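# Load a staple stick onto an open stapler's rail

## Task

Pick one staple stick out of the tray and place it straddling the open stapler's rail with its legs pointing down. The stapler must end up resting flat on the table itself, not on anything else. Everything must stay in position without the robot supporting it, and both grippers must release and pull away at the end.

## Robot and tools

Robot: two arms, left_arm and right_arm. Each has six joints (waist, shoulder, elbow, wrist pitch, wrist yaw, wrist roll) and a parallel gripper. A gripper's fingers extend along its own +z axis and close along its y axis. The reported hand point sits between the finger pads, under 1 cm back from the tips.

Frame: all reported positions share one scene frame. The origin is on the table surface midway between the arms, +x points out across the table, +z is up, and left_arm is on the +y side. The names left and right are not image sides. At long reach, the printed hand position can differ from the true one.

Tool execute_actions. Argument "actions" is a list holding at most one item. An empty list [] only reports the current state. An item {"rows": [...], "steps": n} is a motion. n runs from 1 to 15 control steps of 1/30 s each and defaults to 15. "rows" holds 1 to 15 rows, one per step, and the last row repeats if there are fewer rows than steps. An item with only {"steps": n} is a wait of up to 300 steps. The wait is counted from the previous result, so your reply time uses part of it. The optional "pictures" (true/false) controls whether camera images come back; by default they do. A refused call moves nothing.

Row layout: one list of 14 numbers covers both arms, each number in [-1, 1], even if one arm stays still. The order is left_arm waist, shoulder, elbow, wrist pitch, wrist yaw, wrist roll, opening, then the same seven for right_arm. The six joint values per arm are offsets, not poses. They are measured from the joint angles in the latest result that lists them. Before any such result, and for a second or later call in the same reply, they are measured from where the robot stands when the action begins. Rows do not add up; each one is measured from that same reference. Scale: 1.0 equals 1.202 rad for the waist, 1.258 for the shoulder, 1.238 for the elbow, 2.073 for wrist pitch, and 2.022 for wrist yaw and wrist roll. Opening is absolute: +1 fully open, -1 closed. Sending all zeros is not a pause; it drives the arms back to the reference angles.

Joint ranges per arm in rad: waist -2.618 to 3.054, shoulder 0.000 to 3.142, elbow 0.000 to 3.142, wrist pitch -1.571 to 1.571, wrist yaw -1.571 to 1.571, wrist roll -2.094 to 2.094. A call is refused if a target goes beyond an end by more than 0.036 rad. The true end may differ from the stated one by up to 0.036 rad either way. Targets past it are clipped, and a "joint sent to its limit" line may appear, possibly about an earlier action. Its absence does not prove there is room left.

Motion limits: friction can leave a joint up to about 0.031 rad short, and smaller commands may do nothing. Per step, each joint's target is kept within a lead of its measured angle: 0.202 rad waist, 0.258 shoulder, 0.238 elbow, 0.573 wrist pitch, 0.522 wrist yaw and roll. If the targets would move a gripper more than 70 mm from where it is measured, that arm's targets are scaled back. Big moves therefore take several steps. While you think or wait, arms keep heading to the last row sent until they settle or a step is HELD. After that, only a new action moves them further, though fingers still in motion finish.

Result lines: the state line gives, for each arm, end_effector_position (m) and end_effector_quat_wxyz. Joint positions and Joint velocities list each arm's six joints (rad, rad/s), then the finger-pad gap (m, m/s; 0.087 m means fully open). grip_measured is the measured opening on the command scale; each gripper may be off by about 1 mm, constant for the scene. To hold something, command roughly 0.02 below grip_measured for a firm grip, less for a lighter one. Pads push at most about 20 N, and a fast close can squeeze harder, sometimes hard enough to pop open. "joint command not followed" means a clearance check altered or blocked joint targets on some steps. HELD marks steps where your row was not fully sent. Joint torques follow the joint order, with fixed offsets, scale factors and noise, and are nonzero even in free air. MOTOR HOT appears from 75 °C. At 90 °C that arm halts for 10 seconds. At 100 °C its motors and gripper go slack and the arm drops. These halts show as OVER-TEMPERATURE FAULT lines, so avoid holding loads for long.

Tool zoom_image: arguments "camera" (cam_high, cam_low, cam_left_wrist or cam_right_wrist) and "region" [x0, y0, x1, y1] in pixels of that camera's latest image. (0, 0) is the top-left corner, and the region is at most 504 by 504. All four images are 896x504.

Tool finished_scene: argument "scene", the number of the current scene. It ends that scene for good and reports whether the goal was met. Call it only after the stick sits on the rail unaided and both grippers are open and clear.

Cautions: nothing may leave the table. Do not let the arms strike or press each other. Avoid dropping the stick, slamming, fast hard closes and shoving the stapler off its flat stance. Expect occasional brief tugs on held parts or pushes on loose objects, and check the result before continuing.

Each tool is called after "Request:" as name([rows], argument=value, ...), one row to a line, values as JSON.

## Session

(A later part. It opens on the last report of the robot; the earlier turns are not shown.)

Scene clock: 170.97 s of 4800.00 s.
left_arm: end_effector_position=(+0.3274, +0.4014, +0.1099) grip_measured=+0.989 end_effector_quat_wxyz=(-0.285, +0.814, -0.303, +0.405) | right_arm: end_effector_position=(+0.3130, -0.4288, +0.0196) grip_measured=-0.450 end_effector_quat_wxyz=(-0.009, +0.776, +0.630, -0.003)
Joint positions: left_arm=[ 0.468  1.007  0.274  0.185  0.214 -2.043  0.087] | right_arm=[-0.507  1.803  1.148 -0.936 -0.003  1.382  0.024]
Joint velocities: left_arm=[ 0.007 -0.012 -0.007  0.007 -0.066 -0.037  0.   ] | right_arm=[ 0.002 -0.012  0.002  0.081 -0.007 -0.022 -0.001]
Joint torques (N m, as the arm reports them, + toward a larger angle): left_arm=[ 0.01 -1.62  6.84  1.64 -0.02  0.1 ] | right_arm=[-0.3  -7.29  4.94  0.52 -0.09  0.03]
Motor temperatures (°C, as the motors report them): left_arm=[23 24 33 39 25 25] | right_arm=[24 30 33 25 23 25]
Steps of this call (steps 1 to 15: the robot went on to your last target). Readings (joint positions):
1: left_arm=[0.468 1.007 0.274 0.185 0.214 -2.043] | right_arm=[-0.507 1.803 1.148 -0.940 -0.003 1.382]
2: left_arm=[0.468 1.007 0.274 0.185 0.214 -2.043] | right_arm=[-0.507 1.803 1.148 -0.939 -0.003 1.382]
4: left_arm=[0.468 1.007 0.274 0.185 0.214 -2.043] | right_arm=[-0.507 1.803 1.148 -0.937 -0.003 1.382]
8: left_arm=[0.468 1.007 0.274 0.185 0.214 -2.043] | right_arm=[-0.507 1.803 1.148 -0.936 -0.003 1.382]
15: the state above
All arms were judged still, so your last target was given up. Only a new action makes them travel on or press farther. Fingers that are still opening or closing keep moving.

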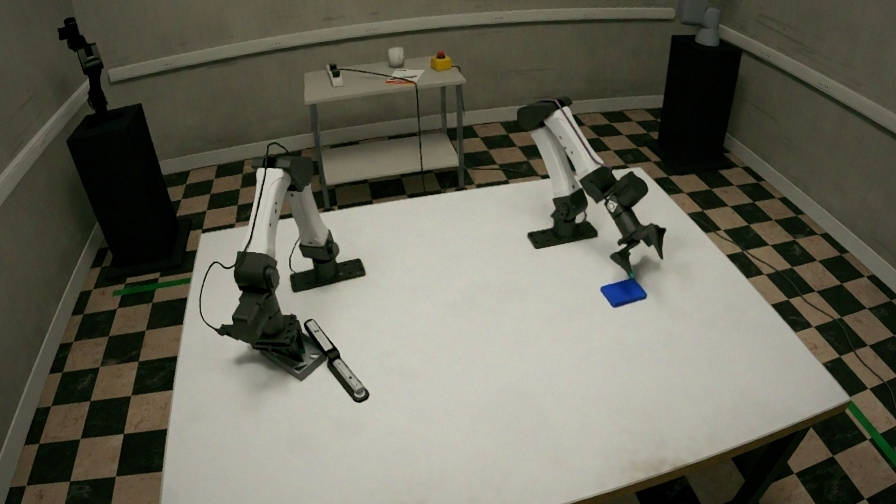

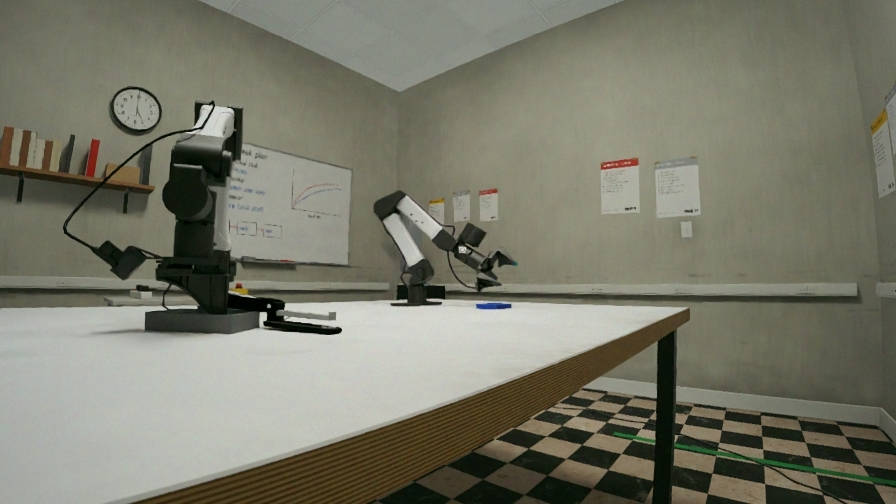

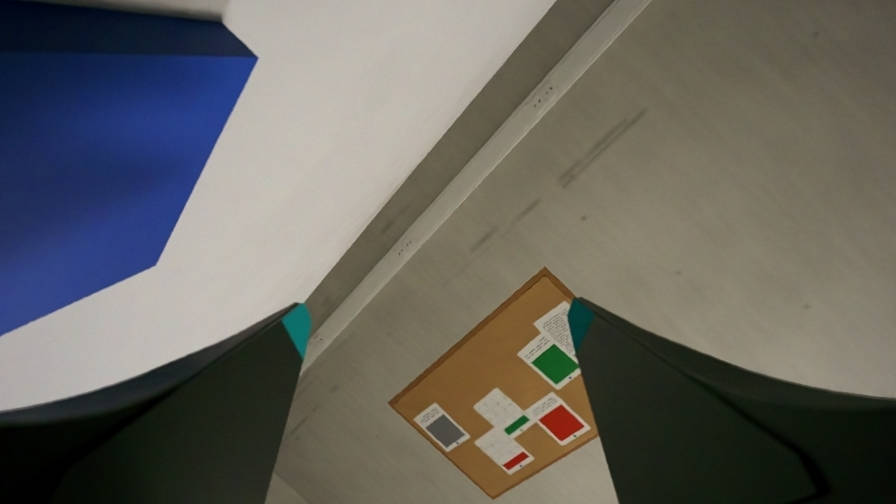

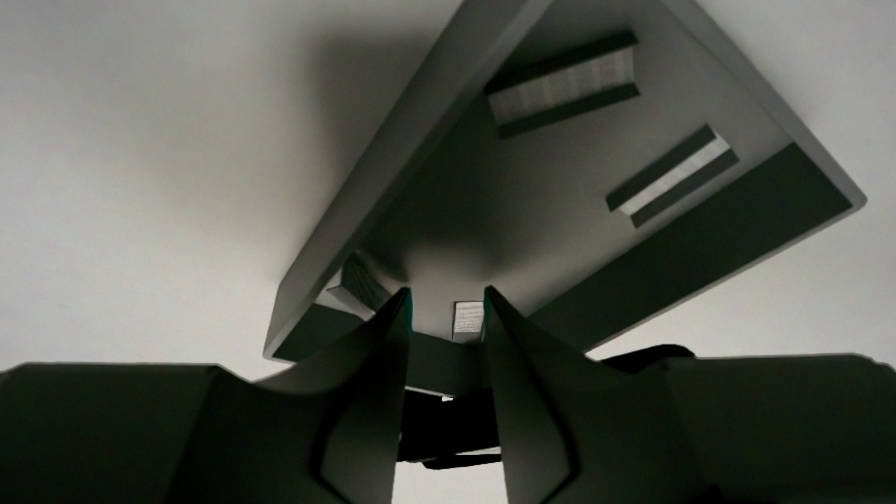

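Need ~6 mm radial back and descend: lower elbow.

Request:
execute_actions([
  {"rows": [[0,0,0,0,0,0,1,0,0,-0.045,0.0,0,0,-0.45]], "steps": 15},
])

Scene clock: 175.53 s of 4800.00 s.
left_arm: end_effector_position=(+0.3274, +0.4014, +0.1099) grip_measured=+0.989 end_effector_quat_wxyz=(-0.285, +0.814, -0.303, +0.405) | right_arm: end_effector_position=(+0.3031, -0.4245, +0.0127) grip_measured=-0.450 end_effector_quat_wxyz=(-0.023, +0.776, +0.630, -0.010)
Joint positions: left_arm=[ 0.468  1.007  0.274  0.185  0.214 -2.043  0.087] | right_arm=[-0.507  1.803  1.115 -0.933 -0.004  1.382  0.024]
Joint velocities: left_arm=[-0.007 -0.012  0.017 -0.037 -0.037 -0.037  0.   ] | right_arm=[-0.007 -0.007 -0.012  0.037 -0.066 -0.037 -0.   ]
Joint torques (N m, as the arm reports them, + toward a larger angle): left_arm=[ 0.03 -1.68  6.93  1.64  0.01  0.11] | right_arm=[-0.29 -7.21  3.99  0.22 -0.08  0.03]
Motor temperatures (°C, as the motors report them): left_arm=[23 24 33 39 25 25] | right_arm=[24 30 33 25 23 25]
Steps of this call (steps 1 to 90: nothing new was sent; then 1.07 s passed at rest; steps 91 to 105: all 15 steps of this action). Readings (joint positions):
91: left_arm=[0.468 1.007 0.274 0.185 0.214 -2.043] | right_arm=[-0.507 1.803 1.144 -0.933 -0.003 1.382]
92: left_arm=[0.468 1.007 0.274 0.185 0.214 -2.043] | right_arm=[-0.507 1.803 1.137 -0.933 -0.003 1.382]
94: left_arm=[0.468 1.007 0.274 0.185 0.214 -2.043] | right_arm=[-0.507 1.803 1.120 -0.933 -0.003 1.382]
98: left_arm=[0.468 1.007 0.274 0.185 0.214 -2.043] | right_arm=[-0.507 1.803 1.115 -0.933 -0.004 1.382]
105: the state above

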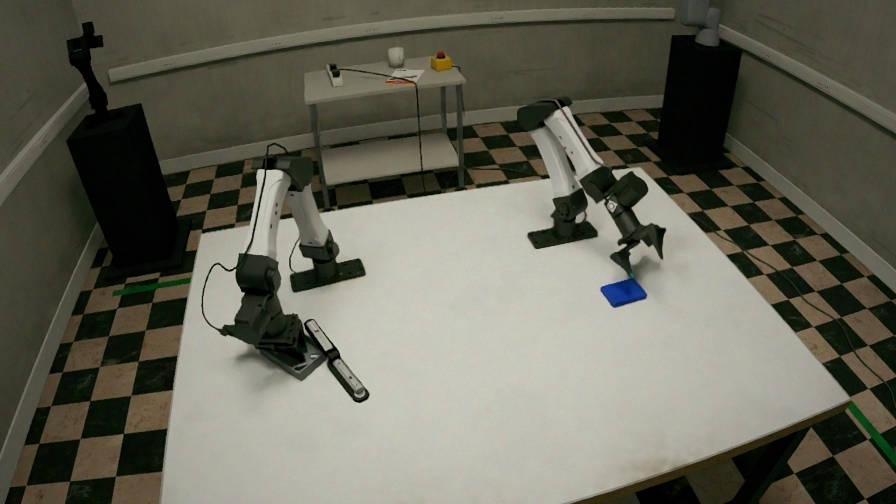

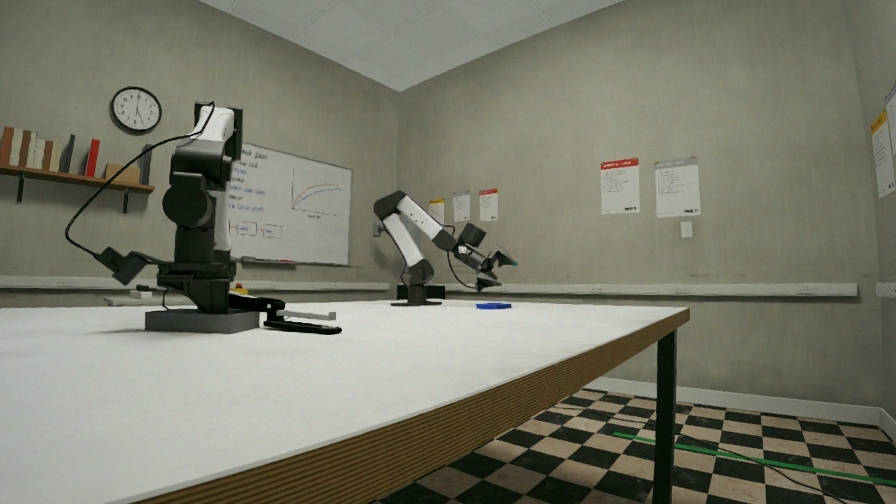

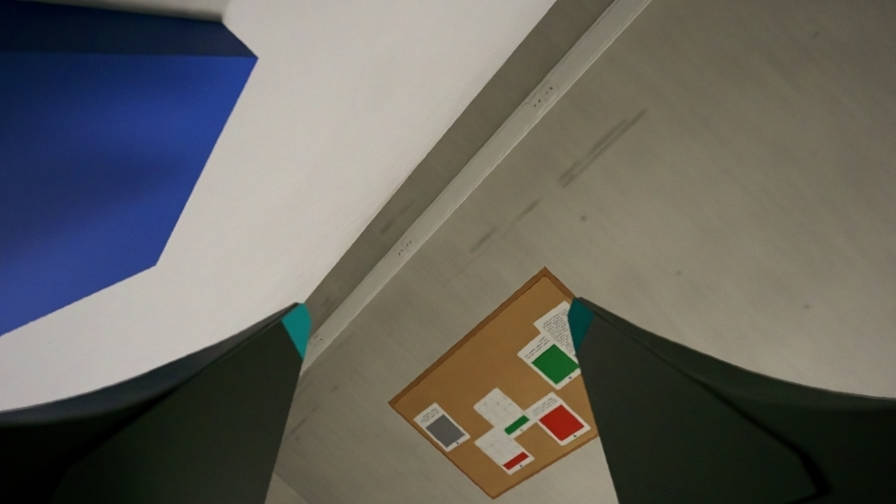

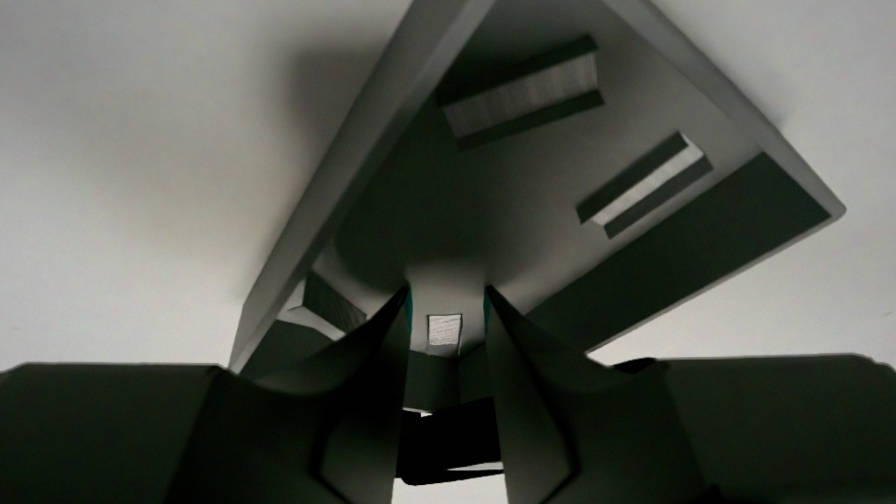

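Request:
execute_actions([
  {"rows": [[0,0,0,0,0,0,1,0,0,0,0,0,0,-0.78]], "steps": 15},
], pictures=false)

Scene clock: 179.77 s of 4800.00 s.
left_arm: end_effector_position=(+0.3274, +0.4014, +0.1099) grip_measured=+0.989 end_effector_quat_wxyz=(-0.285, +0.814, -0.303, +0.405) | right_arm: end_effector_position=(+0.3031, -0.4245, +0.0127) grip_measured=-0.780 end_effector_quat_wxyz=(-0.023, +0.776, +0.630, -0.010)
Joint positions: left_arm=[ 0.468  1.007  0.274  0.185  0.214 -2.043  0.087] | right_arm=[-0.507  1.803  1.115 -0.933 -0.004  1.382  0.01 ]
Joint velocities: left_arm=[-0.027  0.012 -0.027 -0.022  0.022 -0.037 -0.   ] | right_arm=[-0.007 -0.012 -0.007 -0.007  0.066 -0.037 -0.   ]
Joint torques (N m, as the arm reports them, + toward a larger angle): left_arm=[-0.06 -1.67  6.86  1.68  0.01  0.11] | right_arm=[-0.3  -7.2   5.99  0.24 -0.1   0.03]
Motor temperatures (°C, as the motors report them): left_arm=[23 24 33 39 25 25] | right_arm=[24 30 32 25 23 25]
Steps of this call (steps 1 to 15: the robot went on to your last target; steps 16 to 90: nothing new was sent; then 0.73 s passed at rest; steps 91 to 105: all 15 steps of this action). Readings (joint positions):
91: left_arm=[0.468 1.007 0.274 0.185 0.214 -2.043] | right_arm=[-0.507 1.803 1.115 -0.933 -0.004 1.382]
92: left_arm=[0.468 1.007 0.274 0.185 0.214 -2.043] | right_arm=[-0.507 1.803 1.115 -0.933 -0.004 1.382]
94: left_arm=[0.468 1.007 0.274 0.185 0.214 -2.043] | right_arm=[-0.507 1.803 1.115 -0.933 -0.004 1.382]
98: left_arm=[0.468 1.007 0.274 0.185 0.214 -2.043] | right_arm=[-0.507 1.803 1.115 -0.933 -0.004 1.382]
105: the state above

Request:
execute_actions([
  {"rows": [[0,0,0,0,0,0,1,0,0,0,0,0,0,-0.9]], "steps": 12},
], pictures=false)

Scene clock: 189.20 s of 4800.00 s.
left_arm: end_effector_position=(+0.3274, +0.4014, +0.1099) grip_measured=+0.989 end_effector_quat_wxyz=(-0.285, +0.814, -0.303, +0.405) | right_arm: end_effector_position=(+0.3031, -0.4245, +0.0127) grip_measured=-0.900 end_effector_quat_wxyz=(-0.023, +0.776, +0.630, -0.010)
Joint positions: left_arm=[ 0.468  1.007  0.274  0.185  0.214 -2.043  0.087] | right_arm=[-0.507  1.803  1.115 -0.933 -0.004  1.382  0.004]
Joint velocities: left_arm=[-0.022 -0.022 -0.017 -0.022 -0.095  0.037  0.   ] | right_arm=[ 0.007  0.002  0.007 -0.066 -0.037 -0.066  0.   ]
Joint torques (N m, as the arm reports them, + toward a larger angle): left_arm=[ 0.05 -1.62  6.98  1.65 -0.02  0.11] | right_arm=[-0.28 -7.22  6.01  0.25 -0.09  0.02]
Motor temperatures (°C, as the motors report them): left_arm=[23 24 33 40 25 25] | right_arm=[24 30 32 24 23 25]
Steps of this call (steps 1 to 15: the robot went on to your last target; steps 16 to 90: nothing new was sent; then 6.03 s passed at rest; steps 91 to 102: all 12 steps of this action). Readings (joint positions):
91: left_arm=[0.468 1.007 0.274 0.185 0.214 -2.043] | right_arm=[-0.507 1.803 1.115 -0.933 -0.004 1.382]
92: left_arm=[0.468 1.007 0.274 0.185 0.214 -2.043] | right_arm=[-0.507 1.803 1.115 -0.933 -0.004 1.382]
94: left_arm=[0.468 1.007 0.274 0.185 0.214 -2.043] | right_arm=[-0.507 1.803 1.115 -0.933 -0.004 1.382]
98: left_arm=[0.468 1.007 0.274 0.185 0.214 -2.043] | right_arm=[-0.507 1.803 1.115 -0.933 -0.004 1.382]
102: the state above

Too high. Open, lower ~6 mm.

Request:
execute_actions([
  {"rows": [[0,0,0,0,0,0,1,0,0,0,0,0,0,-0.45]], "steps": 10},
], pictures=false)

Request:
execute_actions([
  {"rows": [[0,0,0,0,0,0,1,0,0.04,0,0.02,0,0,-0.45]], "steps": 15},
], pictures=false)

Request:
execute_actions([
  {"rows": [[0,0,0,0,0,0,1,0,0,0,0,0,0,-0.8]], "steps": 15},
])

Scene clock: 197.53 s of 4800.00 s.
left_arm: end_effector_position=(+0.3274, +0.4014, +0.1099) grip_measured=+0.989 end_effector_quat_wxyz=(-0.285, +0.814, -0.303, +0.405) | right_arm: end_effector_position=(+0.3024, -0.4242, +0.0127) grip_measured=-0.450 end_effector_quat_wxyz=(-0.024, +0.776, +0.630, -0.011)
Joint positions: left_arm=[ 0.468  1.007  0.274  0.185  0.214 -2.043  0.087] | right_arm=[-0.507  1.803  1.115 -0.936 -0.004  1.382  0.024]
Joint velocities: left_arm=[-0.007 -0.017  0.002  0.007  0.066 -0.081 -0.001] | right_arm=[ 0.007 -0.002 -0.017  0.037  0.037  0.022  0.001]
Joint torques (N m, as the arm reports them, + toward a larger angle): left_arm=[ 0.06 -1.6   6.91  1.65 -0.01  0.11] | right_arm=[-0.29 -7.18  6.    0.27 -0.09  0.03]
Motor temperatures (°C, as the motors report them): left_arm=[23 24 34 40 25 25] | right_arm=[24 31 32 24 23 25]
Steps of this call (steps 1 to 15: the robot went on to your last target; steps 16 to 90: nothing new was sent; then 5.00 s passed at rest; steps 91 to 100: all 10 steps of this action). Readings (joint positions):
91: left_arm=[0.468 1.007 0.274 0.185 0.214 -2.043] | right_arm=[-0.507 1.803 1.115 -0.933 -0.004 1.382]
92: left_arm=[0.468 1.007 0.274 0.185 0.214 -2.043] | right_arm=[-0.507 1.803 1.115 -0.934 -0.004 1.382]
94: left_arm=[0.468 1.007 0.274 0.185 0.214 -2.043] | right_arm=[-0.507 1.803 1.115 -0.936 -0.004 1.382]
98: left_arm=[0.468 1.007 0.274 0.185 0.214 -2.043] | right_arm=[-0.507 1.803 1.115 -0.936 -0.004 1.382]
100: the state above

Scene clock: 198.03 s of 4800.00 s.
left_arm: end_effector_position=(+0.3274, +0.4014, +0.1099) grip_measured=+0.989 end_effector_quat_wxyz=(-0.285, +0.814, -0.303, +0.405) | right_arm: end_effector_position=(+0.3020, -0.4239, +0.0115) grip_measured=-0.450 end_effector_quat_wxyz=(-0.027, +0.776, +0.630, -0.011)
Joint positions: left_arm=[ 0.468  1.007  0.274  0.185  0.214 -2.043  0.087] | right_arm=[-0.507  1.808  1.115 -0.936 -0.006  1.382  0.024]
Joint velocities: left_arm=[-0.007 -0.002 -0.017  0.037  0.022  0.066  0.   ] | right_arm=[ 0.002  0.012  0.012 -0.007 -0.022 -0.007 -0.   ]
Joint torques (N m, as the arm reports them, + toward a larger angle): left_arm=[ 0.08 -1.66  6.88  1.65 -0.01  0.12] | right_arm=[-0.27 -3.68  6.    0.69 -0.08  0.03]
Motor temperatures (°C, as the motors report them): left_arm=[23 24 34 40 25 25] | right_arm=[24 30 32 24 23 25]
Steps of this call (steps 1 to 15: all 15 steps of this action). Readings (joint positions):
1: left_arm=[0.468 1.007 0.274 0.185 0.214 -2.043] | right_arm=[-0.507 1.806 1.115 -0.936 -0.004 1.382]
2: left_arm=[0.468 1.007 0.274 0.185 0.214 -2.043] | right_arm=[-0.507 1.808 1.115 -0.936 -0.005 1.382]
4: left_arm=[0.468 1.007 0.274 0.185 0.214 -2.043] | right_arm=[-0.507 1.808 1.115 -0.936 -0.006 1.382]
8: left_arm=[0.468 1.007 0.274 0.185 0.214 -2.043] | right_arm=[-0.507 1.808 1.115 -0.936 -0.006 1.382]
15: the state above

Scene clock: 198.53 s of 4800.00 s.
left_arm: end_effector_position=(+0.3274, +0.4014, +0.1099) grip_measured=+0.989 end_effector_quat_wxyz=(-0.285, +0.814, -0.303, +0.405) | right_arm: end_effector_position=(+0.3046, -0.4236, +0.0119) grip_measured=-0.800 end_effector_quat_wxyz=(-0.024, +0.777, +0.630, -0.006)
Joint positions: left_arm=[ 0.468  1.007  0.274  0.185  0.214 -2.043  0.087] | right_arm=[-0.507  1.807  1.115 -0.928 -0.013  1.383  0.009]
Joint velocities: left_arm=[ 0.002 -0.007 -0.007 -0.037  0.022  0.037  0.001] | right_arm=[-0.007 -0.007 -0.002 -0.007 -0.037 -0.066 -0.001]
Joint torques (N m, as the arm reports them, + toward a larger angle): left_arm=[ 0.05 -1.59  6.82  1.67 -0.02  0.09] | right_arm=[-0.29 -7.18  6.01  0.17 -0.03  0.01]
Motor temperatures (°C, as the motors report them): left_arm=[23 24 34 40 25 25] | right_arm=[24 30 32 24 23 25]
Steps of this call (steps 1 to 15: all 15 steps of this action). Readings (joint positions):
1: left_arm=[0.468 1.007 0.274 0.185 0.214 -2.043] | right_arm=[-0.507 1.807 1.115 -0.932 -0.008 1.383]
2: left_arm=[0.468 1.007 0.274 0.185 0.214 -2.043] | right_arm=[-0.507 1.807 1.115 -0.928 -0.011 1.383]
4: left_arm=[0.468 1.007 0.274 0.185 0.214 -2.043] | right_arm=[-0.507 1.807 1.115 -0.928 -0.013 1.383]
8: left_arm=[0.468 1.007 0.274 0.185 0.214 -2.043] | right_arm=[-0.507 1.807 1.115 -0.928 -0.013 1.383]
15: the state above

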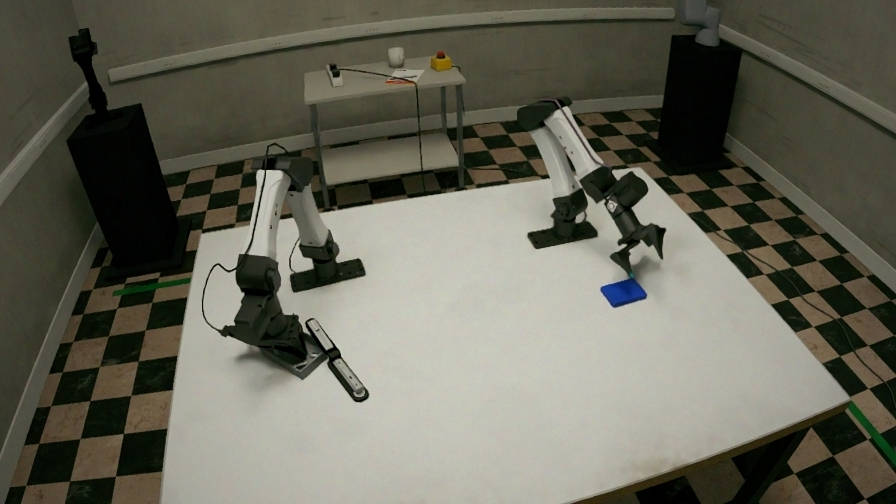

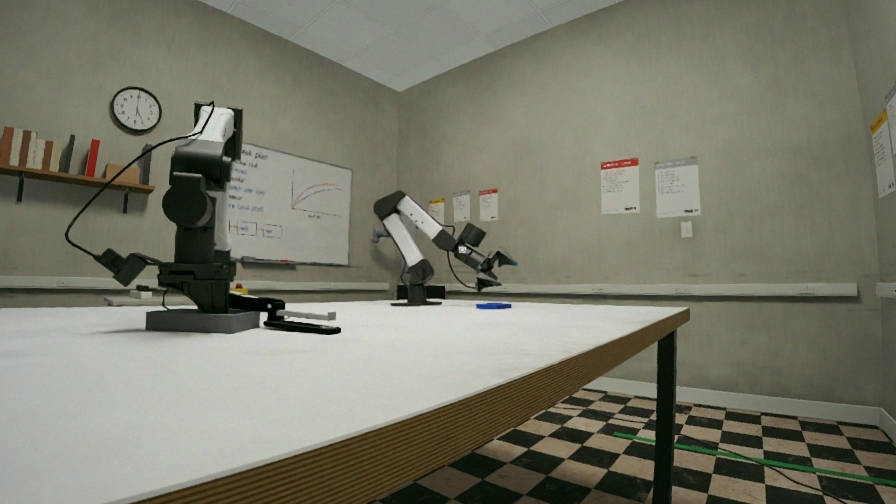

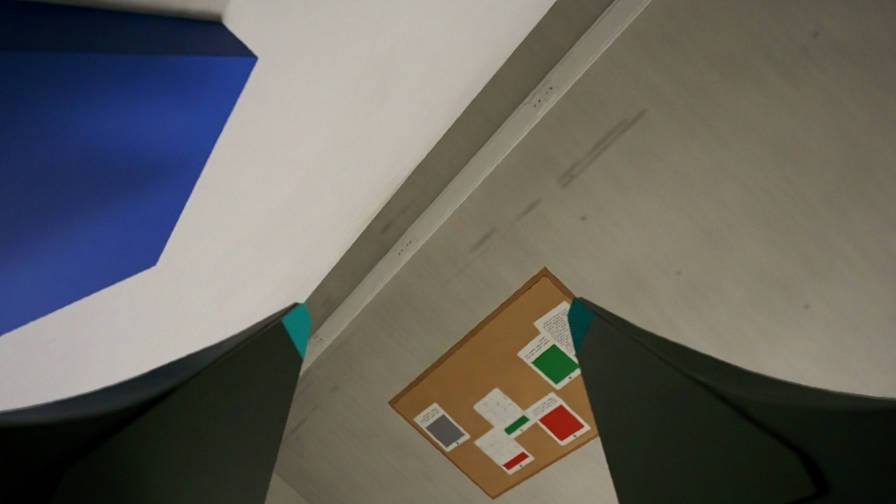

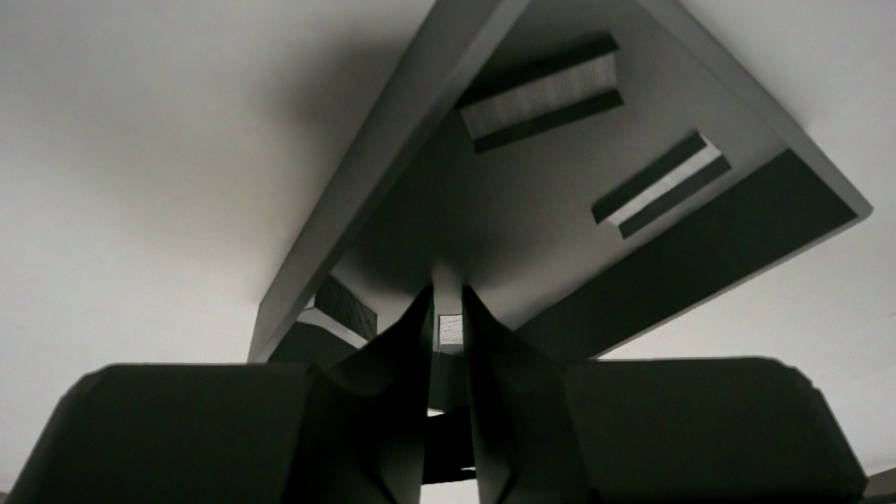

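Request:
execute_actions([
  {"rows": [[0,0,0,0,0,0,1,0,0,0,0,0,0,-0.45]], "steps": 8},
], pictures=false)

Request:
execute_actions([
  {"rows": [[0,0,0,0,0,0,1,0.05,0,0,0,0,0,-0.45]], "steps": 15},
])

Scene clock: 206.67 s of 4800.00 s.
left_arm: end_effector_position=(+0.3274, +0.4014, +0.1099) grip_measured=+0.989 end_effector_quat_wxyz=(-0.285, +0.814, -0.303, +0.405) | right_arm: end_effector_position=(+0.3013, -0.4220, +0.0123) grip_measured=-0.451 end_effector_quat_wxyz=(-0.031, +0.776, +0.630, -0.009)
Joint positions: left_arm=[ 0.468  1.007  0.274  0.185  0.214 -2.043  0.087] | right_arm=[-0.507  1.807  1.115 -0.942 -0.014  1.382  0.024]
Joint velocities: left_arm=[-0.022 -0.012  0.017 -0.007 -0.037  0.066  0.001] | right_arm=[-0.012 -0.012 -0.002 -0.007  0.037  0.051  0.   ]
Joint torques (N m, as the arm reports them, + toward a larger angle): left_arm=[-0.04 -1.65  6.8   1.65 -0.01  0.11] | right_arm=[-0.29 -7.22  5.99  0.38 -0.09  0.04]
Motor temperatures (°C, as the motors report them): left_arm=[23 24 34 40 25 25] | right_arm=[24 31 32 24 23 25]
Steps of this call (steps 1 to 15: the robot went on to your last target; steps 16 to 90: nothing new was sent; then 4.87 s passed at rest; steps 91 to 98: all 8 steps of this action). Readings (joint positions):
91: left_arm=[0.468 1.007 0.274 0.185 0.214 -2.043] | right_arm=[-0.507 1.807 1.115 -0.931 -0.014 1.382]
92: left_arm=[0.468 1.007 0.274 0.185 0.214 -2.043] | right_arm=[-0.507 1.807 1.115 -0.938 -0.014 1.382]
94: left_arm=[0.468 1.007 0.274 0.185 0.214 -2.043] | right_arm=[-0.507 1.807 1.115 -0.942 -0.014 1.382]
98: the state above

Scene clock: 207.17 s of 4800.00 s.
left_arm: end_effector_position=(+0.3274, +0.4014, +0.1099) grip_measured=+0.989 end_effector_quat_wxyz=(-0.285, +0.814, -0.303, +0.405) | right_arm: end_effector_position=(+0.3039, -0.4090, +0.0121) grip_measured=-0.450 end_effector_quat_wxyz=(-0.030, +0.761, +0.648, -0.012)
Joint positions: left_arm=[ 0.468  1.007  0.274  0.185  0.214 -2.043  0.087] | right_arm=[-0.459  1.807  1.115 -0.943 -0.009  1.382  0.024]
Joint velocities: left_arm=[-0.007  0.017 -0.002  0.007 -0.066 -0.022 -0.001] | right_arm=[-0.002 -0.012  0.012 -0.022 -0.007  0.066 -0.   ]
Joint torques (N m, as the arm reports them, + toward a larger angle): left_arm=[ 0.02 -1.64  6.93  1.66  0.    0.11] | right_arm=[ 0.64 -7.2   5.99  0.23 -0.14  0.03]
Motor temperatures (°C, as the motors report them): left_arm=[23 24 34 40 25 25] | right_arm=[24 31 32 24 23 25]
Steps of this call (steps 1 to 15: all 15 steps of this action). Readings (joint positions):
1: left_arm=[0.468 1.007 0.274 0.185 0.214 -2.043] | right_arm=[-0.503 1.807 1.115 -0.942 -0.011 1.382]
2: left_arm=[0.468 1.007 0.274 0.185 0.214 -2.043] | right_arm=[-0.493 1.807 1.115 -0.942 -0.009 1.382]
4: left_arm=[0.468 1.007 0.274 0.185 0.214 -2.043] | right_arm=[-0.471 1.807 1.115 -0.943 -0.008 1.382]
8: left_arm=[0.468 1.007 0.274 0.185 0.214 -2.043] | right_arm=[-0.459 1.807 1.115 -0.943 -0.009 1.382]
15: the state above

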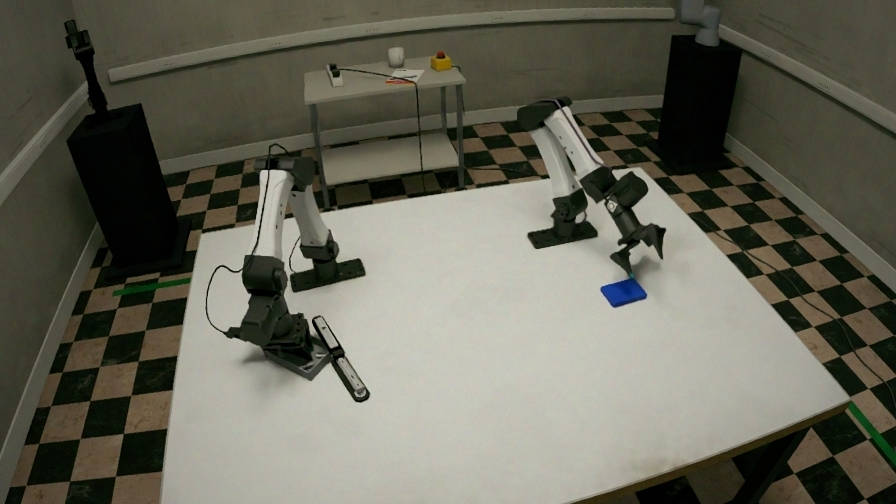

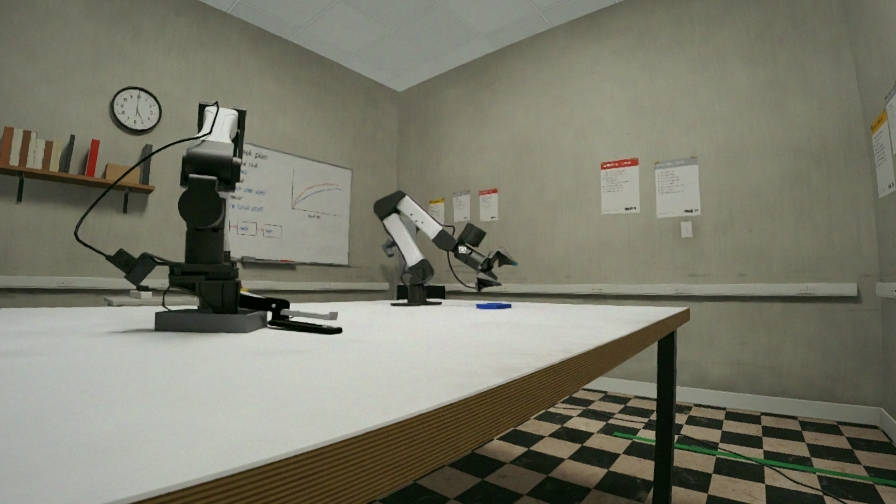

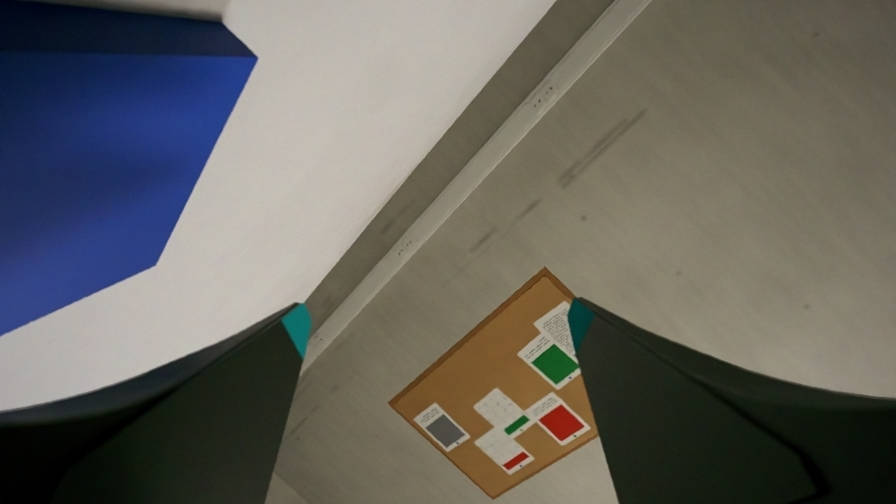

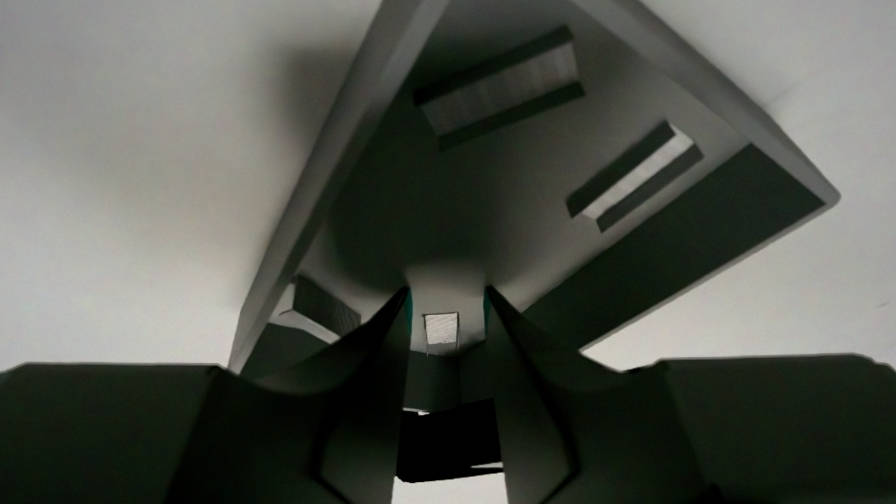

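Request:
execute_actions([
  {"rows": [[0,0,0,0,0,0,1,0,-0.08,0.12,-0.12,0,0,-0.45]], "steps": 12},
], pictures=false)

Request:
execute_actions([
  {"rows": [[0,0,0,0,0,0,1,-0.12,0.05,0.06,0,0,-0.96,-0.45]], "steps": 15},
], pictures=false)

Request:
execute_actions([
  {"steps": 40},
])

Scene clock: 215.83 s of 4800.00 s.
left_arm: end_effector_position=(+0.3274, +0.4014, +0.1099) grip_measured=+0.989 end_effector_quat_wxyz=(-0.285, +0.814, -0.303, +0.405) | right_arm: end_effector_position=(+0.3019, -0.4083, +0.0716) grip_measured=-0.450 end_effector_quat_wxyz=(-0.022, +0.761, +0.649, -0.008)
Joint positions: left_arm=[ 0.468  1.007  0.274  0.185  0.214 -2.043  0.087] | right_arm=[-0.459  1.709  1.249 -1.158 -0.009  1.382  0.024]
Joint velocities: left_arm=[ 0.007 -0.007 -0.007 -0.022 -0.022  0.007 -0.001] | right_arm=[-0.012  0.002 -0.017 -0.154 -0.007 -0.007  0.   ]
Joint torques (N m, as the arm reports them, + toward a larger angle): left_arm=[ 0.   -1.66  6.87  1.67  0.01  0.08] | right_arm=[-0.26 -6.97  7.79  0.11 -0.09  0.02]
Motor temperatures (°C, as the motors report them): left_arm=[23 24 34 40 25 25] | right_arm=[24 31 32 24 23 25]
Steps of this call (steps 1 to 15: the robot went on to your last target; steps 16 to 90: nothing new was sent; then 5.27 s passed at rest; steps 91 to 102: all 12 steps of this action). Readings (joint positions):
91: left_arm=[0.468 1.007 0.274 0.185 0.214 -2.043] | right_arm=[-0.459 1.802 1.135 -0.976 -0.009 1.382]
92: left_arm=[0.468 1.007 0.274 0.185 0.214 -2.043] | right_arm=[-0.459 1.793 1.163 -1.025 -0.009 1.382]
94: left_arm=[0.468 1.007 0.274 0.185 0.214 -2.043] | right_arm=[-0.459 1.753 1.214 -1.078 -0.009 1.382]
98: left_arm=[0.468 1.007 0.274 0.185 0.214 -2.043] | right_arm=[-0.459 1.709 1.249 -1.127 -0.009 1.382]
102: the state above

Scene clock: 216.33 s of 4800.00 s.
left_arm: end_effector_position=(+0.3274, +0.4014, +0.1099) grip_measured=+0.989 end_effector_quat_wxyz=(-0.285, +0.814, -0.303, +0.405) | right_arm: end_effector_position=(+0.2488, -0.4784, +0.0694) grip_measured=-0.450 end_effector_quat_wxyz=(-0.025, +0.208, +0.978, +0.011)
Joint positions: left_arm=[ 0.468  1.007  0.274  0.185  0.214 -2.043  0.087] | right_arm=[-0.611  1.76   1.294 -1.159 -0.007 -0.08   0.024]
Joint velocities: left_arm=[ 0.007 -0.002 -0.012  0.11   0.037 -0.037  0.001] | right_arm=[-0.012 -0.002  0.002 -0.022 -0.007 -2.806  0.001]
Joint torques (N m, as the arm reports them, + toward a larger angle): left_arm=[-0.02 -1.57  6.88  1.67  0.02  0.1 ] | right_arm=[ 0.31 -6.37  9.08  0.34 -0.18 -0.01]
Motor temperatures (°C, as the motors report them): left_arm=[23 24 34 40 25 25] | right_arm=[24 31 33 24 23 25]
Steps of this call (steps 1 to 15: all 15 steps of this action). Readings (joint positions):
1: left_arm=[0.468 1.007 0.274 0.185 0.214 -2.043] | right_arm=[-0.473 1.715 1.256 -1.167 -0.015 1.303]
2: left_arm=[0.468 1.007 0.274 0.185 0.214 -2.043] | right_arm=[-0.506 1.728 1.270 -1.169 -0.018 1.203]
4: left_arm=[0.468 1.007 0.274 0.185 0.214 -2.043] | right_arm=[-0.577 1.751 1.291 -1.161 -0.014 1.006]
8: left_arm=[0.468 1.007 0.274 0.185 0.214 -2.043] | right_arm=[-0.612 1.760 1.294 -1.159 -0.007 0.612]
15: the state above

Scene clock: 217.67 s of 4800.00 s.
left_arm: end_effector_position=(+0.3274, +0.4014, +0.1099) grip_measured=+0.989 end_effector_quat_wxyz=(-0.285, +0.814, -0.303, +0.405) | right_arm: end_effector_position=(+0.2452, -0.4975, +0.0689) grip_measured=-0.450 end_effector_quat_wxyz=(-0.022, -0.026, +0.999, +0.017)
Joint positions: left_arm=[ 0.468  1.007  0.274  0.185  0.214 -2.043  0.087] | right_arm=[-0.611  1.76   1.294 -1.159 -0.007 -0.552  0.024]
Joint velocities: left_arm=[-0.007 -0.007 -0.012 -0.037  0.081  0.007  0.001] | right_arm=[ 0.007 -0.022 -0.027 -0.051  0.022 -0.007  0.001]
Joint torques (N m, as the arm reports them, + toward a larger angle): left_arm=[-0.06 -1.65  6.8   1.68 -0.01  0.12] | right_arm=[ 0.35 -6.35  9.1   0.33 -0.21 -0.07]
Motor temperatures (°C, as the motors report them): left_arm=[23 24 34 40 25 25] | right_arm=[24 31 33 24 23 25]
Steps of this call (steps 1 to 40: the robot went on to your last target). Readings (joint positions):
1: left_arm=[0.468 1.007 0.274 0.185 0.214 -2.043] | right_arm=[-0.611 1.760 1.294 -1.159 -0.007 -0.172]
2: left_arm=[0.468 1.007 0.274 0.185 0.214 -2.043] | right_arm=[-0.611 1.760 1.294 -1.159 -0.007 -0.249]
4: left_arm=[0.468 1.007 0.274 0.185 0.214 -2.043] | right_arm=[-0.611 1.760 1.294 -1.159 -0.007 -0.359]
8: left_arm=[0.468 1.007 0.274 0.185 0.214 -2.043] | right_arm=[-0.611 1.760 1.294 -1.159 -0.007 -0.473]
40: the state above

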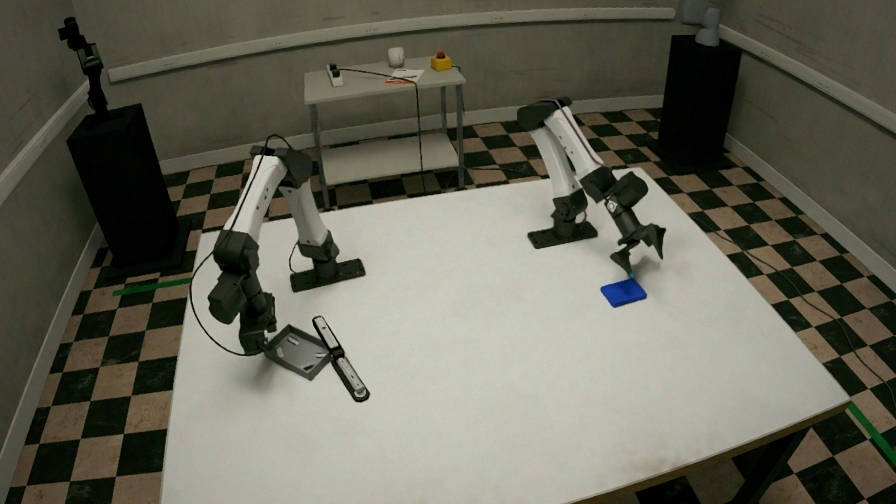

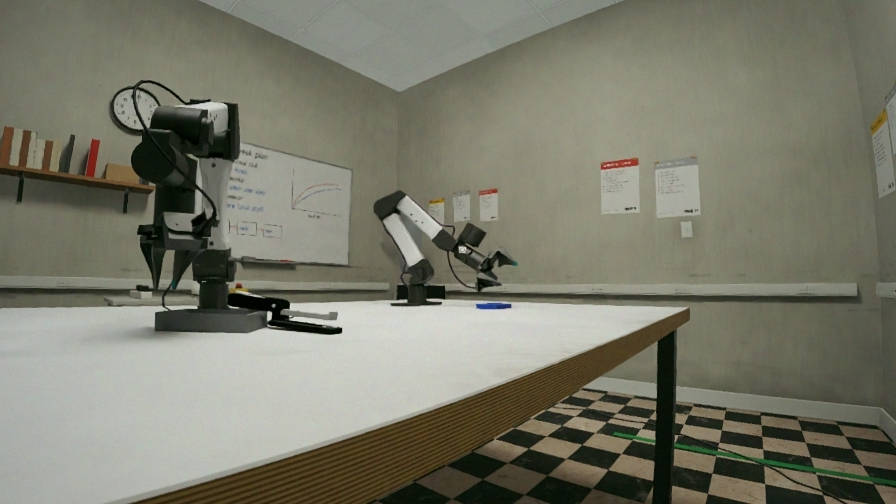

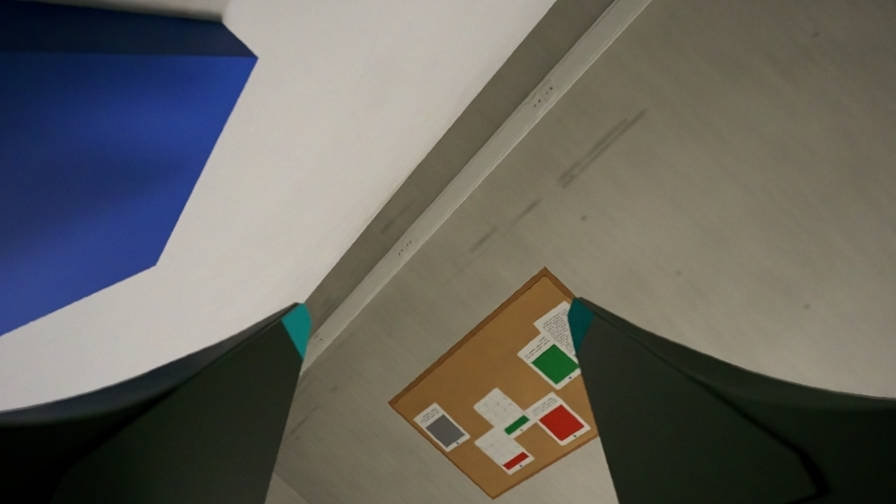

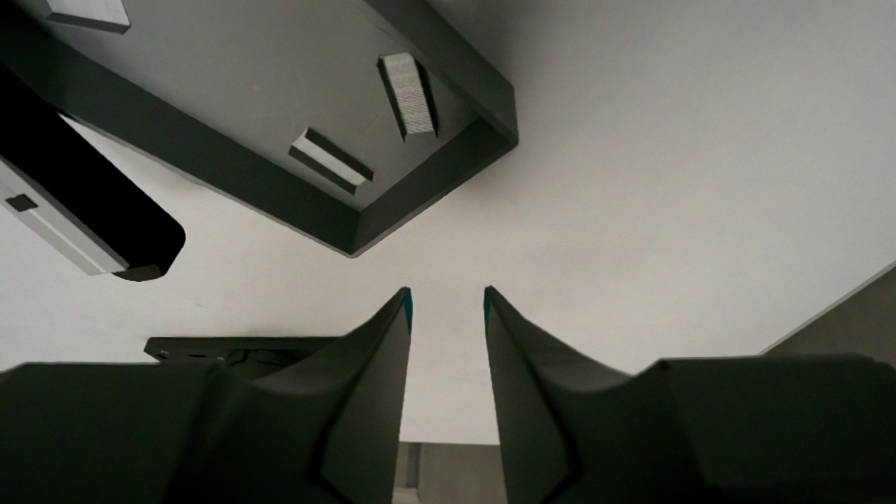

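Request:
execute_actions([
  {"rows": [[0,0,0,0,0,0,1,0.087,0.12,0.14,0.01,0,-0.047,-0.45]], "steps": 15},
], pictures=false)

Request:
execute_actions([
  {"steps": 15},
])

Scene clock: 224.57 s of 4800.00 s.
left_arm: end_effector_position=(+0.3274, +0.4014, +0.1099) grip_measured=+0.989 end_effector_quat_wxyz=(-0.285, +0.814, -0.303, +0.405) | right_arm: end_effector_position=(+0.3000, -0.4915, +0.0573) grip_measured=-0.450 end_effector_quat_wxyz=(-0.013, -0.123, +0.992, +0.011)
Joint positions: left_arm=[ 0.468  1.007  0.274  0.185  0.214 -2.043  0.087] | right_arm=[-0.5    1.907  1.439 -1.137 -0.007 -0.636  0.024]
Joint velocities: left_arm=[-0.002 -0.027 -0.012 -0.022  0.007 -0.022 -0.   ] | right_arm=[ 0.007  0.012 -0.002 -0.022  0.037  0.007 -0.001]
Joint torques (N m, as the arm reports them, + toward a larger angle): left_arm=[-0.05 -1.66  6.88  1.66 -0.02  0.09] | right_arm=[-0.75 -8.18  8.99  0.35 -0.2  -0.07]
Motor temperatures (°C, as the motors report them): left_arm=[23 24 34 41 25 25] | right_arm=[24 30 33 24 23 25]
Steps of this call (steps 1 to 15: the robot went on to your last target; steps 16 to 90: nothing new was sent; then 3.40 s passed at rest; steps 91 to 105: all 15 steps of this action). Readings (joint positions):
91: left_arm=[0.468 1.007 0.274 0.185 0.214 -2.043] | right_arm=[-0.601 1.780 1.320 -1.179 -0.003 -0.565]
92: left_arm=[0.468 1.007 0.274 0.185 0.214 -2.043] | right_arm=[-0.580 1.817 1.369 -1.187 -0.001 -0.579]
94: left_arm=[0.468 1.007 0.274 0.185 0.214 -2.043] | right_arm=[-0.531 1.878 1.430 -1.152 -0.002 -0.601]
98: left_arm=[0.468 1.007 0.274 0.185 0.214 -2.043] | right_arm=[-0.499 1.907 1.439 -1.137 -0.007 -0.624]
105: the state above

Scene clock: 225.07 s of 4800.00 s.
left_arm: end_effector_position=(+0.3274, +0.4014, +0.1099) grip_measured=+0.989 end_effector_quat_wxyz=(-0.285, +0.814, -0.303, +0.405) | right_arm: end_effector_position=(+0.3000, -0.4916, +0.0573) grip_measured=-0.450 end_effector_quat_wxyz=(-0.013, -0.125, +0.992, +0.011)
Joint positions: left_arm=[ 0.468  1.007  0.274  0.185  0.214 -2.043  0.087] | right_arm=[-0.5    1.907  1.439 -1.137 -0.007 -0.639  0.024]
Joint velocities: left_arm=[-0.007  0.017 -0.012 -0.081 -0.007 -0.007  0.001] | right_arm=[ 0.012 -0.002 -0.012 -0.051 -0.007 -0.051 -0.   ]
Joint torques (N m, as the arm reports them, + toward a larger angle): left_arm=[-0.12 -1.64  6.88  1.64  0.01  0.1 ] | right_arm=[-0.76 -8.22  8.97  0.34 -0.21 -0.07]
Motor temperatures (°C, as the motors report them): left_arm=[23 24 34 41 25 25] | right_arm=[24 30 34 24 23 25]
Steps of this call (steps 1 to 15: the robot went on to your last target). Readings (joint positions):
1: left_arm=[0.468 1.007 0.274 0.185 0.214 -2.043] | right_arm=[-0.500 1.907 1.439 -1.137 -0.007 -0.636]
2: left_arm=[0.468 1.007 0.274 0.185 0.214 -2.043] | right_arm=[-0.500 1.907 1.439 -1.137 -0.007 -0.637]
4: left_arm=[0.468 1.007 0.274 0.185 0.214 -2.043] | right_arm=[-0.500 1.907 1.439 -1.137 -0.007 -0.638]
8: left_arm=[0.468 1.007 0.274 0.185 0.214 -2.043] | right_arm=[-0.500 1.907 1.439 -1.137 -0.007 -0.639]
15: the state above
All arms were judged still, so your last target was given up. Only a new action makes them travel on or press farther. Fingers that are still opening or closing keep moving.

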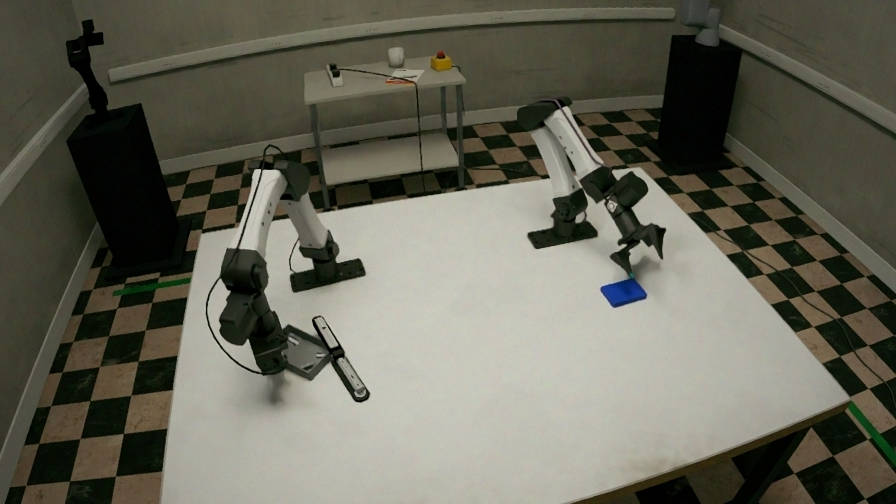

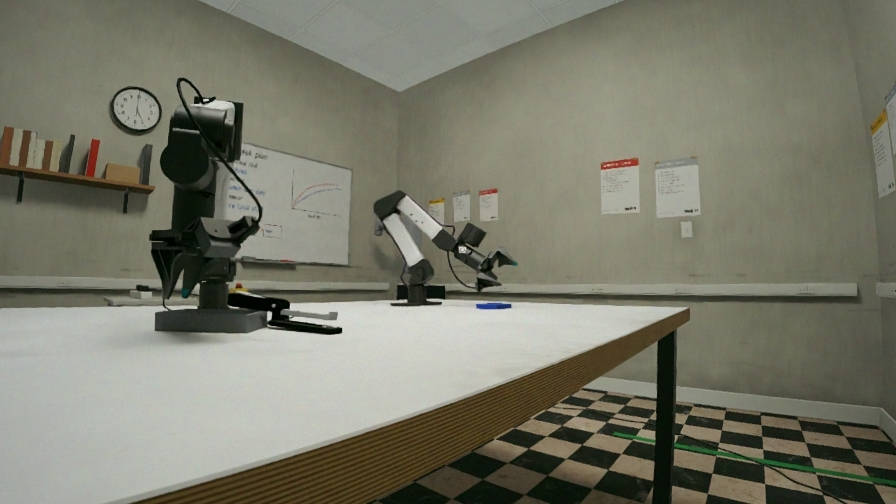

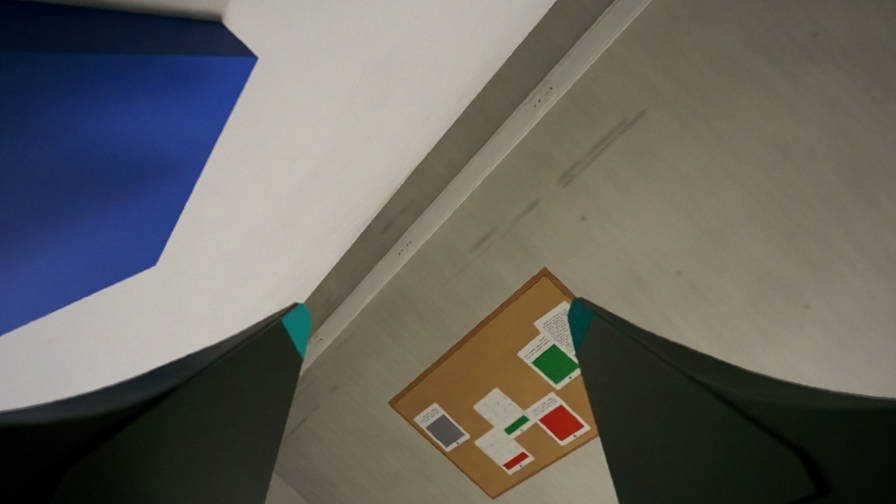

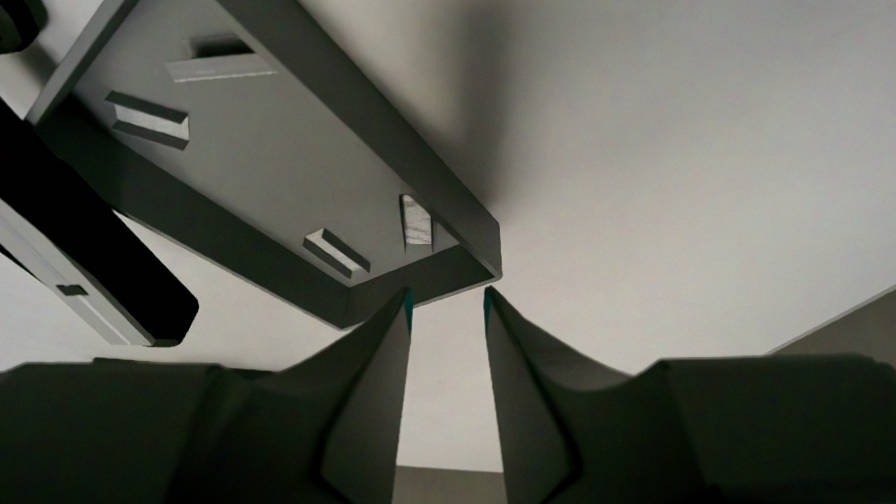

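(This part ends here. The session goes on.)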